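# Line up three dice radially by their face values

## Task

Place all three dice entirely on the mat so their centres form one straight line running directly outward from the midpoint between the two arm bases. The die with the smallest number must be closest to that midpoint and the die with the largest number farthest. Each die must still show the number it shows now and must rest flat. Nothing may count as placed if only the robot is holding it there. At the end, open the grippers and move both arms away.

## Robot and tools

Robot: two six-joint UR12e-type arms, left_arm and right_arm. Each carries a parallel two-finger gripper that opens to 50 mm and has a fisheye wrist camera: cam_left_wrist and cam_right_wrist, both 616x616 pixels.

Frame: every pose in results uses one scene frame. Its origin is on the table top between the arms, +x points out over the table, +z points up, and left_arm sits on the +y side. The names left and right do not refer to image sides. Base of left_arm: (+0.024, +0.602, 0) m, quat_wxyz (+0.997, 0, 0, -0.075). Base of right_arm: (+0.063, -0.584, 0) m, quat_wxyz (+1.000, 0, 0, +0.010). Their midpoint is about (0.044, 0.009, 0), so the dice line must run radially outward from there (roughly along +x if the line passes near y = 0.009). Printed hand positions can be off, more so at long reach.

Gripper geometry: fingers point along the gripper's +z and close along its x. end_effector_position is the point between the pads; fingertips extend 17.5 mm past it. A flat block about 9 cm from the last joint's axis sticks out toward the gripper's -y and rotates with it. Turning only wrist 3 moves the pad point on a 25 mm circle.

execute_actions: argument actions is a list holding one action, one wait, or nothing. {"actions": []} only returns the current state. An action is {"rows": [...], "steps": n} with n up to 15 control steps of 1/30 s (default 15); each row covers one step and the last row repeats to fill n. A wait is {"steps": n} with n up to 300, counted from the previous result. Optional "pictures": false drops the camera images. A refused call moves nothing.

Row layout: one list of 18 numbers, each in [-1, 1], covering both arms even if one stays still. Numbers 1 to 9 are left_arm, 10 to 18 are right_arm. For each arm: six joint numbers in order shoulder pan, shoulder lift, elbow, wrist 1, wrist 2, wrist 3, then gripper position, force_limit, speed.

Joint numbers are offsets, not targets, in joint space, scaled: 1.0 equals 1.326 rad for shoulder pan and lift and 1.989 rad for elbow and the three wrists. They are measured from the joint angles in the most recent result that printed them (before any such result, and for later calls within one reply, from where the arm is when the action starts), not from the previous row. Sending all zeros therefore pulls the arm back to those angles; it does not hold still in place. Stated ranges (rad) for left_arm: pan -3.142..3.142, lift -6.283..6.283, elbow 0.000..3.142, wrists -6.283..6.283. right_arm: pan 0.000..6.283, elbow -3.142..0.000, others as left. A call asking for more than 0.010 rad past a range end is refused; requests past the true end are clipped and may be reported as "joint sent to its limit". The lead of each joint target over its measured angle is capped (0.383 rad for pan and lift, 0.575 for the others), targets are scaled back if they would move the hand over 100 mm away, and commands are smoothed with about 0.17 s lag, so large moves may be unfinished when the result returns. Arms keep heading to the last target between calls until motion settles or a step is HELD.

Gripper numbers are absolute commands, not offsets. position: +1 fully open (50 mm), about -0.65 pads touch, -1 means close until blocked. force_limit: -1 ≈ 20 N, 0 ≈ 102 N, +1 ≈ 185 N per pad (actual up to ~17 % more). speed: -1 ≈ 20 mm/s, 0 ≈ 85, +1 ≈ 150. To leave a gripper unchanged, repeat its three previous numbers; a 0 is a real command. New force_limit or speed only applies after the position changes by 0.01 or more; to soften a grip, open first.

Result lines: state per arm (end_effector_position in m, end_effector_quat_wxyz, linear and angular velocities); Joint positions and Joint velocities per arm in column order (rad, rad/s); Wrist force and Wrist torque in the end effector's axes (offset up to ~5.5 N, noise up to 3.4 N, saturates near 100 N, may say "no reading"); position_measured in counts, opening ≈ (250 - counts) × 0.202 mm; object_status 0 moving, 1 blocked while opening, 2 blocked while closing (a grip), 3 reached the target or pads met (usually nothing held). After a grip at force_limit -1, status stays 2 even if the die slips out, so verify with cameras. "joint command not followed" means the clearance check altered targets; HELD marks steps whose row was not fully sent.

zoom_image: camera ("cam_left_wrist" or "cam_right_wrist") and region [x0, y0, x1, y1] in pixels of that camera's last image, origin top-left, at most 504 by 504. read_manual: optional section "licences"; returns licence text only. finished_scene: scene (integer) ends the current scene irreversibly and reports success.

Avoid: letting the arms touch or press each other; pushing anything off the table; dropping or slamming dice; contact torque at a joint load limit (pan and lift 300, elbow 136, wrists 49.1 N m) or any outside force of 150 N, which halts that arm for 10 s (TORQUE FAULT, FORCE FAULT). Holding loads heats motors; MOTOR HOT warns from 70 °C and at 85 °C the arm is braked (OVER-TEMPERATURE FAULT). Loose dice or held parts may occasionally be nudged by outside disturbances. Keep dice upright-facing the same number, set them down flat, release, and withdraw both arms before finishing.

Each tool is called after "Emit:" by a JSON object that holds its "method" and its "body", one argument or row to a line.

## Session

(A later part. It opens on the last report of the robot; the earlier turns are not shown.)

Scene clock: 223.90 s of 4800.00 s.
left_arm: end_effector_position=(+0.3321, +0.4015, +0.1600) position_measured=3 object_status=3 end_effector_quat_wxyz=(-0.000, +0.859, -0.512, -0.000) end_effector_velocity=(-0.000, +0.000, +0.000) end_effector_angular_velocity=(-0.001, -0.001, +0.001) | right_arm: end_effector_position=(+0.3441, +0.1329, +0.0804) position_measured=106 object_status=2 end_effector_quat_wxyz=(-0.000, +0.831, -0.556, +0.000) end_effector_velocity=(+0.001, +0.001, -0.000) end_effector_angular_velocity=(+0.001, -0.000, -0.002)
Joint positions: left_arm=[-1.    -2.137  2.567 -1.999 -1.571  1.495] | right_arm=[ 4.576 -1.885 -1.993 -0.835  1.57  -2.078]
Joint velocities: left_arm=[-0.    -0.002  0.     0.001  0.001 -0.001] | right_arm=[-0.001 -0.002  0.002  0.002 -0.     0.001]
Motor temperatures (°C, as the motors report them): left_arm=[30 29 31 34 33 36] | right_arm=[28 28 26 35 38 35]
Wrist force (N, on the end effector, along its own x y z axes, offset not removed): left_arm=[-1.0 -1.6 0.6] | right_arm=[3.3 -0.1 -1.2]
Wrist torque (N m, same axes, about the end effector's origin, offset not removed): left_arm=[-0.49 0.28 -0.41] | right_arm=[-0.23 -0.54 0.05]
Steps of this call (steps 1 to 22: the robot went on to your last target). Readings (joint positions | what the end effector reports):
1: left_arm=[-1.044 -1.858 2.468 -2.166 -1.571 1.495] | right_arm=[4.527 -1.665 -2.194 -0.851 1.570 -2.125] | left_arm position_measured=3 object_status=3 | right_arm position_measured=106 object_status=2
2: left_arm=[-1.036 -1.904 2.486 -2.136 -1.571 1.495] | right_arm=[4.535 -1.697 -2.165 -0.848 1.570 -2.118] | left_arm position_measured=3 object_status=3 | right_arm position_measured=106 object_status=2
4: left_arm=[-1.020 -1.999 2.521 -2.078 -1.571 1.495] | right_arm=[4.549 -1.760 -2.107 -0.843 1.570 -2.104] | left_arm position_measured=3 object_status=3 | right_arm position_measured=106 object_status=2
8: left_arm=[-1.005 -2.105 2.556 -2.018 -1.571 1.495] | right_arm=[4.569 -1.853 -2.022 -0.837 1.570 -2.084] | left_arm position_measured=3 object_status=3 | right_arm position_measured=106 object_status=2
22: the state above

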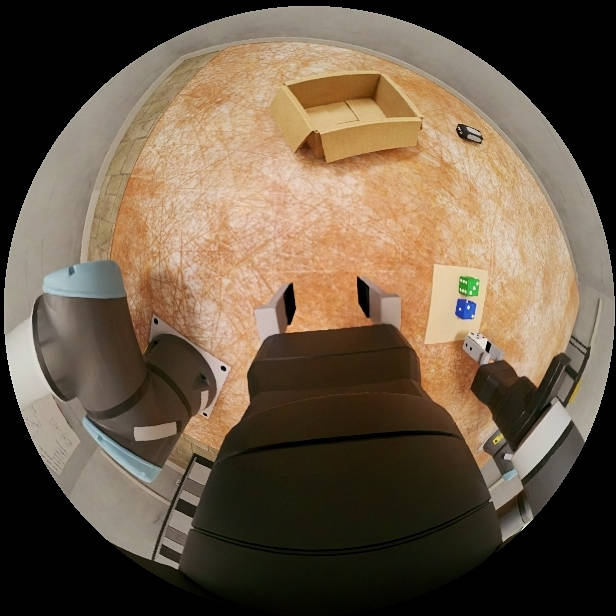

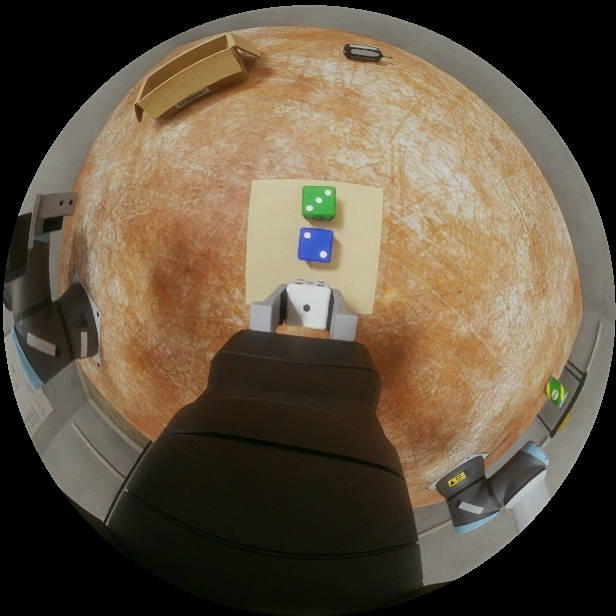

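Emit:
{"method": "execute_actions", "body": {
  "actions": [
    {"rows": [[0,0,0,0,0,0,1,-0.4,0.5,-0.001,-0.005,-0.0011,0.0045,0,-0.001,-1,-0.4,0.3],[0,0,0,0,0,0,1,-0.4,0.5,-0.002,-0.013,-0.003,0.0116,0,-0.0015,-1,-0.4,0.3],[0,0,0,0,0,0,1,-0.4,0.5,-0.00315,-0.022,-0.005,0.0196,0,-0.0021,-1,-0.4,0.3],[0,0,0,0,0,0,1,-0.4,0.5,-0.00315,-0.031,-0.007,0.0277,0,-0.0021,-1,-0.4,0.3],[0,0,0,0,0,0,1,-0.4,0.5,-0.00315,-0.039,-0.0088,0.0348,0,-0.0021,-1,-0.4,0.3],[0,0,0,0,0,0,1,-0.4,0.5,-0.00315,-0.0445,-0.01,0.0397,0,-0.0021,-1,-0.4,0.3],[0,0,0,0,0,0,1,-0.4,0.5,-0.00315,-0.04698,-0.01064,0.04196,0,-0.0021,-1,-0.4,0.3]], "steps": 15}
  ],
  "pictures": false
}}

Emit:
{"method": "execute_actions", "body": {
  "actions": [
    {"steps": 6}
  ]
}}

Emit:
{"method": "zoom_image", "body": {
  "camera": "cam_right_wrist",
  "region": [220, 150, 410, 340]
}}

Scene clock: 239.80 s of 4800.00 s.
left_arm: end_effector_position=(+0.3320, +0.4015, +0.1599) position_measured=3 object_status=3 end_effector_quat_wxyz=(-0.000, +0.859, -0.512, -0.000) end_effector_velocity=(-0.000, +0.000, -0.000) end_effector_angular_velocity=(+0.000, +0.000, -0.000) | right_arm: end_effector_position=(+0.3473, +0.1342, +0.0346) position_measured=106 object_status=2 end_effector_quat_wxyz=(-0.000, +0.831, -0.556, +0.000) end_effector_velocity=(+0.001, -0.001, -0.012) end_effector_angular_velocity=(-0.000, -0.000, -0.001)
Joint positions: left_arm=[-1.    -2.137  2.567 -1.999 -1.571  1.495] | right_arm=[ 4.572 -1.945 -2.013 -0.753  1.57  -2.082]
Joint velocities: left_arm=[-0.  0.  0. -0.  0.  0.] | right_arm=[-0.002 -0.016 -0.006  0.022 -0.    -0.   ]
Motor temperatures (°C, as the motors report them): left_arm=[30 29 31 34 33 36] | right_arm=[28 28 26 35 38 35]
Wrist force (N, on the end effector, along its own x y z axes, offset not removed): left_arm=[0.6 -1.9 2.2] | right_arm=[0.9 2.7 3.4]
Wrist torque (N m, same axes, about the end effector's origin, offset not removed): left_arm=[-0.48 0.10 -0.44] | right_arm=[0.55 0.13 0.30]
Steps of this call (steps 1 to 15: the robot went on to your last target; steps 16 to 90: nothing new was sent; then 12.40 s passed at rest; steps 91 to 105: all 15 steps of this action). Readings (joint positions | what the end effector reports):
91: left_arm=[-1.000 -2.137 2.567 -1.999 -1.571 1.495] | right_arm=[4.576 -1.885 -1.992 -0.835 1.570 -2.078] | left_arm position_measured=3 object_status=3 | right_arm position_measured=106 object_status=2
92: left_arm=[-1.000 -2.137 2.567 -1.999 -1.571 1.495] | right_arm=[4.576 -1.886 -1.993 -0.833 1.570 -2.078] | left_arm position_measured=3 object_status=3 | right_arm position_measured=106 object_status=2
94: left_arm=[-1.000 -2.137 2.567 -1.999 -1.571 1.495] | right_arm=[4.574 -1.895 -1.996 -0.821 1.570 -2.079] | left_arm position_measured=3 object_status=3 | right_arm position_measured=106 object_status=2
98: left_arm=[-1.000 -2.137 2.567 -1.999 -1.571 1.495] | right_arm=[4.572 -1.928 -2.007 -0.778 1.570 -2.081] | left_arm position_measured=3 object_status=3 | right_arm position_measured=106 object_status=2
105: the state above

Scene clock: 240.00 s of 4800.00 s.
left_arm: end_effector_position=(+0.3320, +0.4015, +0.1599) position_measured=3 object_status=3 end_effector_quat_wxyz=(-0.000, +0.859, -0.512, -0.000) end_effector_velocity=(-0.000, +0.000, -0.000) end_effector_angular_velocity=(+0.000, +0.000, +0.002) | right_arm: end_effector_position=(+0.3474, +0.1342, +0.0336) position_measured=106 object_status=2 end_effector_quat_wxyz=(-0.000, +0.831, -0.556, +0.000) end_effector_velocity=(+0.000, -0.001, -0.002) end_effector_angular_velocity=(-0.002, +0.000, +0.000)
Joint positions: left_arm=[-1.    -2.137  2.567 -1.999 -1.571  1.495] | right_arm=[ 4.572 -1.947 -2.014 -0.752  1.57  -2.082]
Joint velocities: left_arm=[ 0.     0.    -0.     0.     0.    -0.002] | right_arm=[-0.    -0.002 -0.     0.    -0.    -0.001]
Motor temperatures (°C, as the motors report them): left_arm=[30 29 31 34 33 36] | right_arm=[28 28 26 35 38 35]
Wrist force (N, on the end effector, along its own x y z axes, offset not removed): left_arm=[-0.7 -1.7 2.2] | right_arm=[-0.7 3.7 0.4]
Wrist torque (N m, same axes, about the end effector's origin, offset not removed): left_arm=[-0.46 0.16 -0.41] | right_arm=[0.69 0.30 0.15]
Steps of this call (steps 1 to 6: the robot went on to your last target). Readings (joint positions | what the end effector reports):
1: left_arm=[-1.000 -2.137 2.567 -1.999 -1.571 1.495] | right_arm=[4.572 -1.946 -2.013 -0.753 1.570 -2.082] | left_arm position_measured=3 object_status=3 | right_arm position_measured=106 object_status=2
2: left_arm=[-1.000 -2.137 2.567 -1.999 -1.571 1.495] | right_arm=[4.572 -1.946 -2.014 -0.752 1.570 -2.082] | left_arm position_measured=3 object_status=3 | right_arm position_measured=106 object_status=2
4: left_arm=[-1.000 -2.137 2.567 -1.999 -1.571 1.495] | right_arm=[4.572 -1.947 -2.014 -0.752 1.570 -2.082] | left_arm position_measured=3 object_status=3 | right_arm position_measured=106 object_status=2
6: the state above

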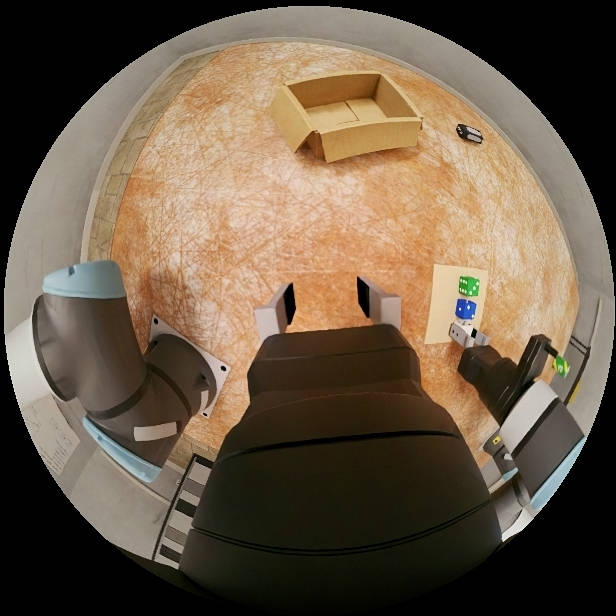

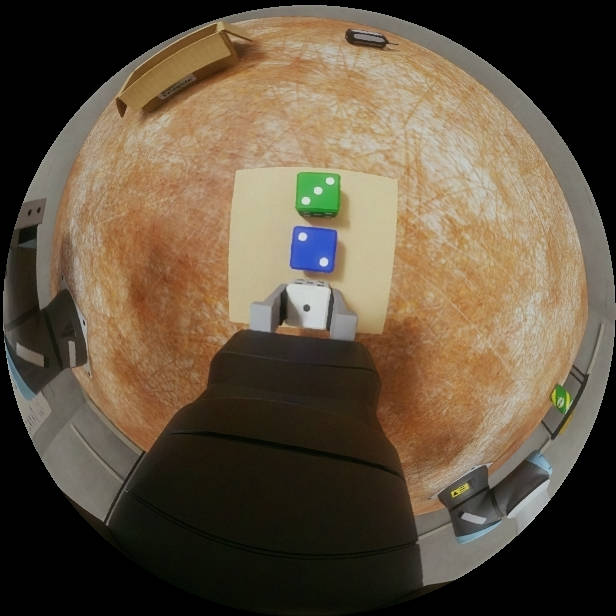

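Region (220, 150, 410, 340) of cam_right_wrist's 616x616 image, scaled by 2.653, with more detail than that image has.

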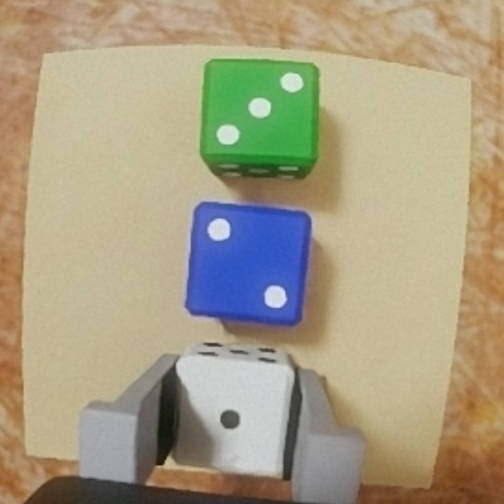

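Emit:
{"method": "execute_actions", "body": {
  "actions": [
    {"rows": [[0,0,0,0,0,0,1,-0.4,0.5,0,-0.00319,-0.00077,0.0029,0,0,-1,-0.4,0.3]], "steps": 12}
  ],
  "pictures": false
}}

Scene clock: 244.47 s of 4800.00 s.
left_arm: end_effector_position=(+0.3321, +0.4015, +0.1600) position_measured=3 object_status=3 end_effector_quat_wxyz=(-0.000, +0.859, -0.512, -0.000) end_effector_velocity=(+0.000, +0.000, +0.000) end_effector_angular_velocity=(-0.000, +0.000, +0.001) | right_arm: end_effector_position=(+0.3474, +0.1342, +0.0305) position_measured=106 object_status=2 end_effector_quat_wxyz=(-0.000, +0.831, -0.556, +0.000) end_effector_velocity=(+0.000, +0.000, -0.000) end_effector_angular_velocity=(+0.001, -0.000, -0.001)
Joint positions: left_arm=[-1.    -2.137  2.567 -1.999 -1.571  1.495] | right_arm=[ 4.571 -1.951 -2.015 -0.746  1.57  -2.082]
Joint velocities: left_arm=[ 0.001 -0.    -0.     0.    -0.    -0.001] | right_arm=[-0.    -0.     0.     0.001  0.     0.   ]
Motor temperatures (°C, as the motors report them): left_arm=[30 29 31 34 33 36] | right_arm=[28 28 26 35 38 35]
Wrist force (N, on the end effector, along its own x y z axes, offset not removed): left_arm=[0.4 -1.9 1.9] | right_arm=[-0.2 1.6 1.4]
Wrist torque (N m, same axes, about the end effector's origin, offset not removed): left_arm=[-0.52 0.01 -0.44] | right_arm=[0.29 0.10 0.26]
Steps of this call (steps 1 to 15: the robot went on to your last target; steps 16 to 90: nothing new was sent; then 1.07 s passed at rest; steps 91 to 102: all 12 steps of this action). Readings (joint positions | what the end effector reports):
91: left_arm=[-1.000 -2.137 2.567 -1.999 -1.571 1.495] | right_arm=[4.571 -1.947 -2.014 -0.751 1.570 -2.082] | left_arm position_measured=3 object_status=3 | right_arm position_measured=106 object_status=2
92: left_arm=[-1.000 -2.137 2.567 -1.999 -1.571 1.495] | right_arm=[4.571 -1.948 -2.014 -0.750 1.570 -2.082] | left_arm position_measured=3 object_status=3 | right_arm position_measured=106 object_status=2
94: left_arm=[-1.000 -2.137 2.567 -1.999 -1.571 1.495] | right_arm=[4.571 -1.949 -2.015 -0.748 1.570 -2.082] | left_arm position_measured=3 object_status=3 | right_arm position_measured=106 object_status=2
98: left_arm=[-1.000 -2.137 2.567 -1.999 -1.571 1.495] | right_arm=[4.571 -1.951 -2.015 -0.746 1.570 -2.082] | left_arm position_measured=3 object_status=3 | right_arm position_measured=106 object_status=2
102: the state above

Emit:
{"method": "execute_actions", "body": {
  "actions": [
    {"rows": [[0,0,0,0,0,0,1,-0.4,0.5,0,-0.0007,-0.00017,0.00063,0,0,-1,-0.4,0.3],[0,0,0,0,0,0,1,-0.4,0.5,0,-0.0007,-0.00017,0.00063,0,0,-1,-0.4,0.3],[0,0,0,0,0,0,1,-0.4,0.5,0,-0.0007,-0.00017,0.00063,0,0,-1,-0.4,0.3],[0,0,0,0,0,0,1,-0.4,0.5,0,-0.0007,-0.00017,0.00063,0,0,-1,-0.4,0.3],[0,0,0,0,0,0,1,-0.4,0.5,0,-0.0007,-0.00017,0.00063,0,0,-1,-0.4,0.3],[0,0,0,0,0,0,1,-0.4,0.5,0,-0.0007,-0.00017,0.00063,0,0,-1,-0.4,0.3],[0,0,0,0,0,0,1,-0.4,0.5,0,-0.0007,-0.00017,0.00063,0,0,1,-0.4,0.5]], "steps": 11}
  ]
}}

Emit:
{"method": "execute_actions", "body": {
  "actions": [
    {"rows": [[0,0,0,0,0,0,1,-0.4,0.5,0,0.01,0.0024,-0.009,0,0,1,-0.4,0.5],[0,0,0,0,0,0,1,-0.4,0.5,0,0.022,0.0053,-0.02,0,0,1,-0.4,0.5],[0,0,0,0,0,0,1,-0.4,0.5,0,0.035,0.0084,-0.032,0,0,1,-0.4,0.5],[0,0,0,0,0,0,1,-0.4,0.5,0,0.045,0.011,-0.041,0,0,1,-0.4,0.5],[0,0,0,0,0,0,1,-0.4,0.5,0,0.05,0.012,-0.045,0,0,1,-0.4,0.5],[0,0,0,0,0,0,1,-0.4,0.5,0,0.055,0.011,-0.047,0,0,1,-0.4,0.5],[0,0,0,0,0,0,1,-0.4,0.5,-0.004,0.072,0,-0.048,0,0,1,-0.4,0.5],[0,0,0,0,0,0,1,-0.4,0.5,-0.01,0.1,-0.017,-0.049,0,0,1,-0.4,0.5],[0,0,0,0,0,0,1,-0.4,0.5,-0.018,0.135,-0.039,-0.0505,0,0,1,-0.4,0.5],[0,0,0,0,0,0,1,-0.4,0.5,-0.026,0.172,-0.062,-0.052,0,0,1,-0.4,0.5],[0,0,0,0,0,0,1,-0.4,0.5,-0.034,0.208,-0.085,-0.0535,0,0,1,-0.4,0.5],[0,0,0,0,0,0,1,-0.4,0.5,-0.042,0.243,-0.107,-0.055,0,0,1,-0.4,0.5],[0,0,0,0,0,0,1,-0.4,0.5,-0.048,0.272,-0.125,-0.0563,0,0,1,-0.4,0.5],[0,0,0,0,0,0,1,-0.4,0.5,-0.052,0.289,-0.136,-0.057,0,0,1,-0.4,0.5],[0,0,0,0,0,0,1,-0.4,0.5,-0.0535,0.2956,-0.1398,-0.0573,0,0,1,-0.4,0.5]], "steps": 15}
  ],
  "pictures": false
}}

Emit:
{"method": "execute_actions", "body": {
  "actions": [
    {"steps": 15}
  ]
}}

Scene clock: 254.80 s of 4800.00 s.
left_arm: end_effector_position=(+0.3320, +0.4015, +0.1599) position_measured=3 object_status=3 end_effector_quat_wxyz=(-0.000, +0.859, -0.512, -0.000) end_effector_velocity=(+0.000, -0.001, +0.000) end_effector_angular_velocity=(-0.001, -0.001, -0.001) | right_arm: end_effector_position=(+0.3474, +0.1342, +0.0298) position_measured=19 object_status=0 end_effector_quat_wxyz=(-0.000, +0.831, -0.556, +0.000) end_effector_velocity=(+0.000, +0.000, -0.000) end_effector_angular_velocity=(+0.001, -0.000, +0.000)
Joint positions: left_arm=[-1.    -2.137  2.567 -1.999 -1.571  1.495] | right_arm=[ 4.571 -1.952 -2.016 -0.745  1.57  -2.082]
Joint velocities: left_arm=[-0.001  0.    -0.    -0.001  0.     0.   ] | right_arm=[-0.    -0.    -0.     0.002 -0.    -0.001]
Motor temperatures (°C, as the motors report them): left_arm=[30 29 31 34 33 36] | right_arm=[28 28 26 35 38 35]
Wrist force (N, on the end effector, along its own x y z axes, offset not removed): left_arm=[1.3 -2.5 0.7] | right_arm=[1.2 -1.8 -0.3]
Wrist torque (N m, same axes, about the end effector's origin, offset not removed): left_arm=[-0.64 -0.09 -0.47] | right_arm=[-0.28 -0.11 0.03]
Steps of this call (steps 1 to 15: the robot went on to your last target; steps 16 to 90: nothing new was sent; then 6.97 s passed at rest; steps 91 to 101: all 11 steps of this action). Readings (joint positions | what the end effector reports):
91: left_arm=[-1.000 -2.137 2.567 -1.999 -1.571 1.495] | right_arm=[4.571 -1.951 -2.015 -0.746 1.570 -2.082] | left_arm position_measured=3 object_status=3 | right_arm position_measured=106 object_status=2
92: left_arm=[-1.000 -2.137 2.567 -1.999 -1.571 1.495] | right_arm=[4.571 -1.951 -2.015 -0.746 1.570 -2.082] | left_arm position_measured=3 object_status=3 | right_arm position_measured=106 object_status=2
94: left_arm=[-1.000 -2.137 2.567 -1.999 -1.571 1.495] | right_arm=[4.571 -1.951 -2.015 -0.745 1.570 -2.082] | left_arm position_measured=3 object_status=3 | right_arm position_measured=106 object_status=2
98: left_arm=[-1.000 -2.137 2.567 -1.999 -1.571 1.495] | right_arm=[4.571 -1.952 -2.016 -0.745 1.570 -2.082] | left_arm position_measured=3 object_status=3 | right_arm position_measured=77 object_status=0
101: the state above

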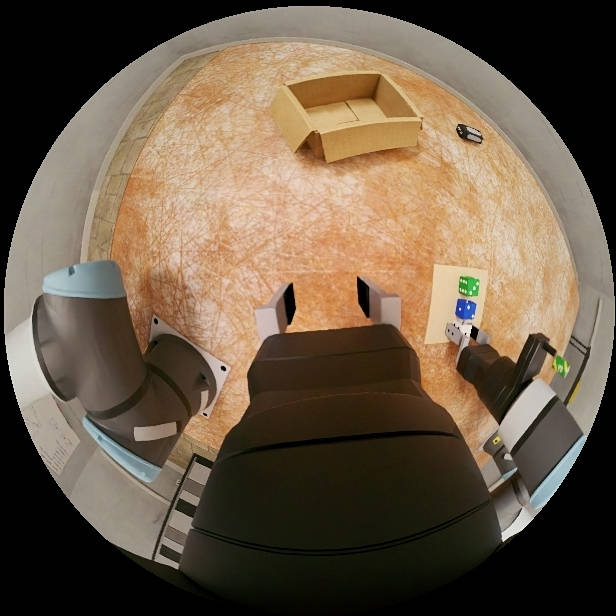

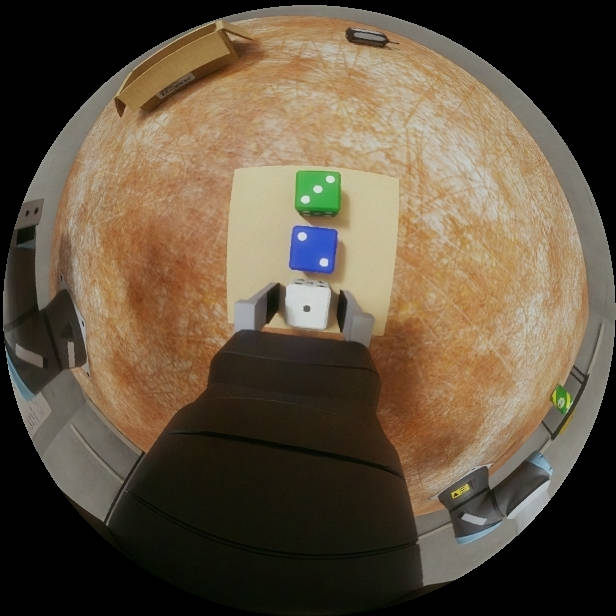

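Scene clock: 255.30 s of 4800.00 s.
left_arm: end_effector_position=(+0.3320, +0.4015, +0.1599) position_measured=3 object_status=3 end_effector_quat_wxyz=(-0.000, +0.859, -0.512, -0.000) end_effector_velocity=(-0.000, +0.001, -0.001) end_effector_angular_velocity=(+0.002, +0.000, +0.001) | right_arm: end_effector_position=(+0.3600, +0.0150, +0.1104) position_measured=3 object_status=3 end_effector_quat_wxyz=(+0.000, +0.819, -0.574, +0.000) end_effector_velocity=(+0.034, -0.596, +0.101) end_effector_angular_velocity=(-0.008, +0.001, -0.204)
Joint positions: left_arm=[-1.    -2.137  2.567 -1.999 -1.571  1.495] | right_arm=[ 4.529 -1.7   -2.165 -0.848  1.57  -2.082]
Joint velocities: left_arm=[-0.     0.     0.001  0.     0.    -0.001] | right_arm=[-0.204  0.931 -0.863 -0.076  0.     0.   ]
Motor temperatures (°C, as the motors report them): left_arm=[30 29 31 34 33 36] | right_arm=[28 28 26 35 38 35]
Wrist force (N, on the end effector, along its own x y z axes, offset not removed): left_arm=[0.4 -1.4 2.9] | right_arm=[1.0 -2.7 0.0]
Wrist torque (N m, same axes, about the end effector's origin, offset not removed): left_arm=[-0.35 -0.02 -0.38] | right_arm=[-0.50 -0.13 0.15]
Steps of this call (steps 1 to 15: all 15 steps of this action). Readings (joint positions | what the end effector reports):
1: left_arm=[-1.000 -2.137 2.567 -1.999 -1.571 1.495] | right_arm=[4.571 -1.952 -2.016 -0.745 1.570 -2.082] | left_arm position_measured=3 object_status=3 | right_arm position_measured=6 object_status=0
2: left_arm=[-1.000 -2.137 2.567 -1.999 -1.571 1.495] | right_arm=[4.571 -1.949 -2.015 -0.748 1.570 -2.082] | left_arm position_measured=3 object_status=3 | right_arm position_measured=3 object_status=0
4: left_arm=[-1.000 -2.137 2.567 -1.999 -1.571 1.495] | right_arm=[4.571 -1.935 -2.009 -0.767 1.570 -2.082] | left_arm position_measured=3 object_status=3 | right_arm position_measured=3 object_status=0
8: left_arm=[-1.000 -2.137 2.567 -1.999 -1.571 1.495] | right_arm=[4.570 -1.892 -2.002 -0.818 1.570 -2.082] | left_arm position_measured=3 object_status=3 | right_arm position_measured=3 object_status=3
15: the state above

Scene clock: 255.80 s of 4800.00 s.
left_arm: end_effector_position=(+0.3320, +0.4015, +0.1599) position_measured=3 object_status=3 end_effector_quat_wxyz=(-0.000, +0.859, -0.512, -0.000) end_effector_velocity=(-0.001, +0.001, -0.001) end_effector_angular_velocity=(+0.002, +0.002, -0.000) | right_arm: end_effector_position=(+0.3615, -0.0731, +0.1205) position_measured=3 object_status=3 end_effector_quat_wxyz=(-0.000, +0.811, -0.586, +0.000) end_effector_velocity=(-0.000, -0.004, +0.000) end_effector_angular_velocity=(+0.001, -0.000, -0.002)
Joint positions: left_arm=[-1.    -2.137  2.567 -1.999 -1.571  1.495] | right_arm=[ 4.501 -1.561 -2.293 -0.859  1.57  -2.082]
Joint velocities: left_arm=[-0.     0.     0.001  0.002 -0.001 -0.   ] | right_arm=[-0.001  0.007 -0.007  0.001  0.     0.   ]
Motor temperatures (°C, as the motors report them): left_arm=[30 29 31 34 33 36] | right_arm=[28 28 26 35 38 35]
Wrist force (N, on the end effector, along its own x y z axes, offset not removed): left_arm=[2.0 -2.4 2.2] | right_arm=[2.3 -2.4 1.9]
Wrist torque (N m, same axes, about the end effector's origin, offset not removed): left_arm=[-0.53 -0.30 -0.46] | right_arm=[-0.28 -0.40 0.17]
Steps of this call (steps 1 to 15: the robot went on to your last target). Readings (joint positions | what the end effector reports):
1: left_arm=[-1.000 -2.137 2.567 -1.999 -1.571 1.495] | right_arm=[4.522 -1.669 -2.194 -0.851 1.570 -2.082] | left_arm position_measured=3 object_status=3 | right_arm position_measured=3 object_status=3
2: left_arm=[-1.000 -2.137 2.567 -1.999 -1.571 1.495] | right_arm=[4.516 -1.640 -2.221 -0.853 1.570 -2.082] | left_arm position_measured=3 object_status=3 | right_arm position_measured=3 object_status=3
4: left_arm=[-1.000 -2.137 2.567 -1.999 -1.571 1.495] | right_arm=[4.508 -1.599 -2.258 -0.856 1.570 -2.082] | left_arm position_measured=3 object_status=3 | right_arm position_measured=3 object_status=3
8: left_arm=[-1.000 -2.137 2.567 -1.999 -1.571 1.495] | right_arm=[4.502 -1.569 -2.286 -0.858 1.570 -2.082] | left_arm position_measured=3 object_status=3 | right_arm position_measured=3 object_status=3
15: the state above

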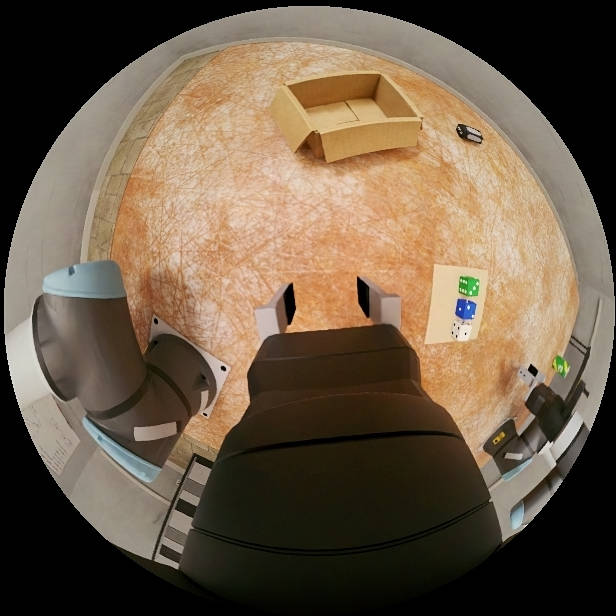

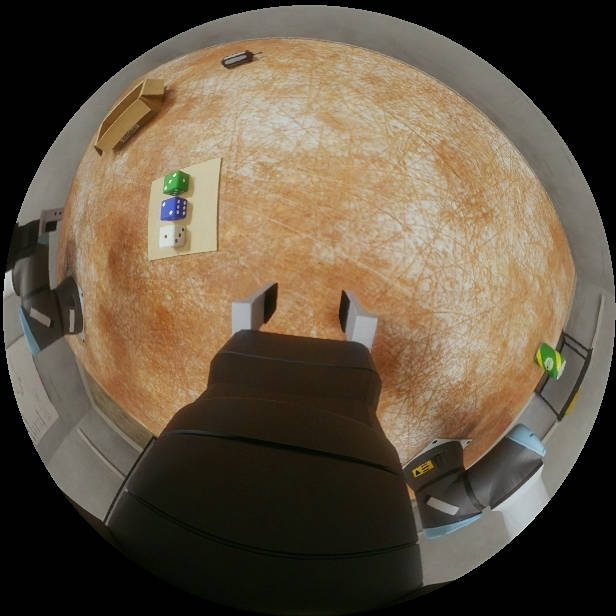

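Emit:
{"method": "zoom_image", "body": {
  "camera": "cam_right_wrist",
  "region": [120, 145, 250, 275]
}}

Region (120, 145, 250, 275) of cam_right_wrist's 616x616 image, scaled by 3.877, with more detail than that image has.

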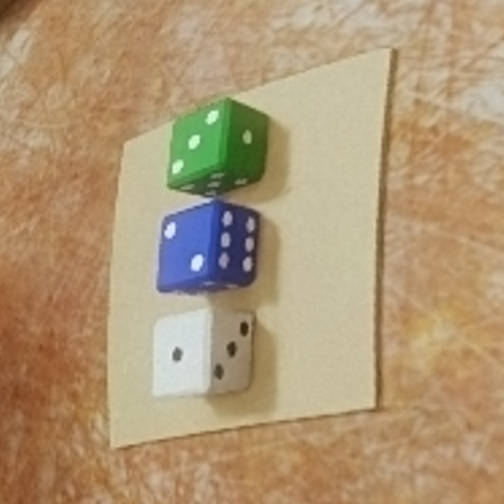

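All three dice are on the mat, aligned and flat.

Emit:
{"method": "finished_scene", "body": {
  "scene": 2
}}

The scene is finished: the task was done.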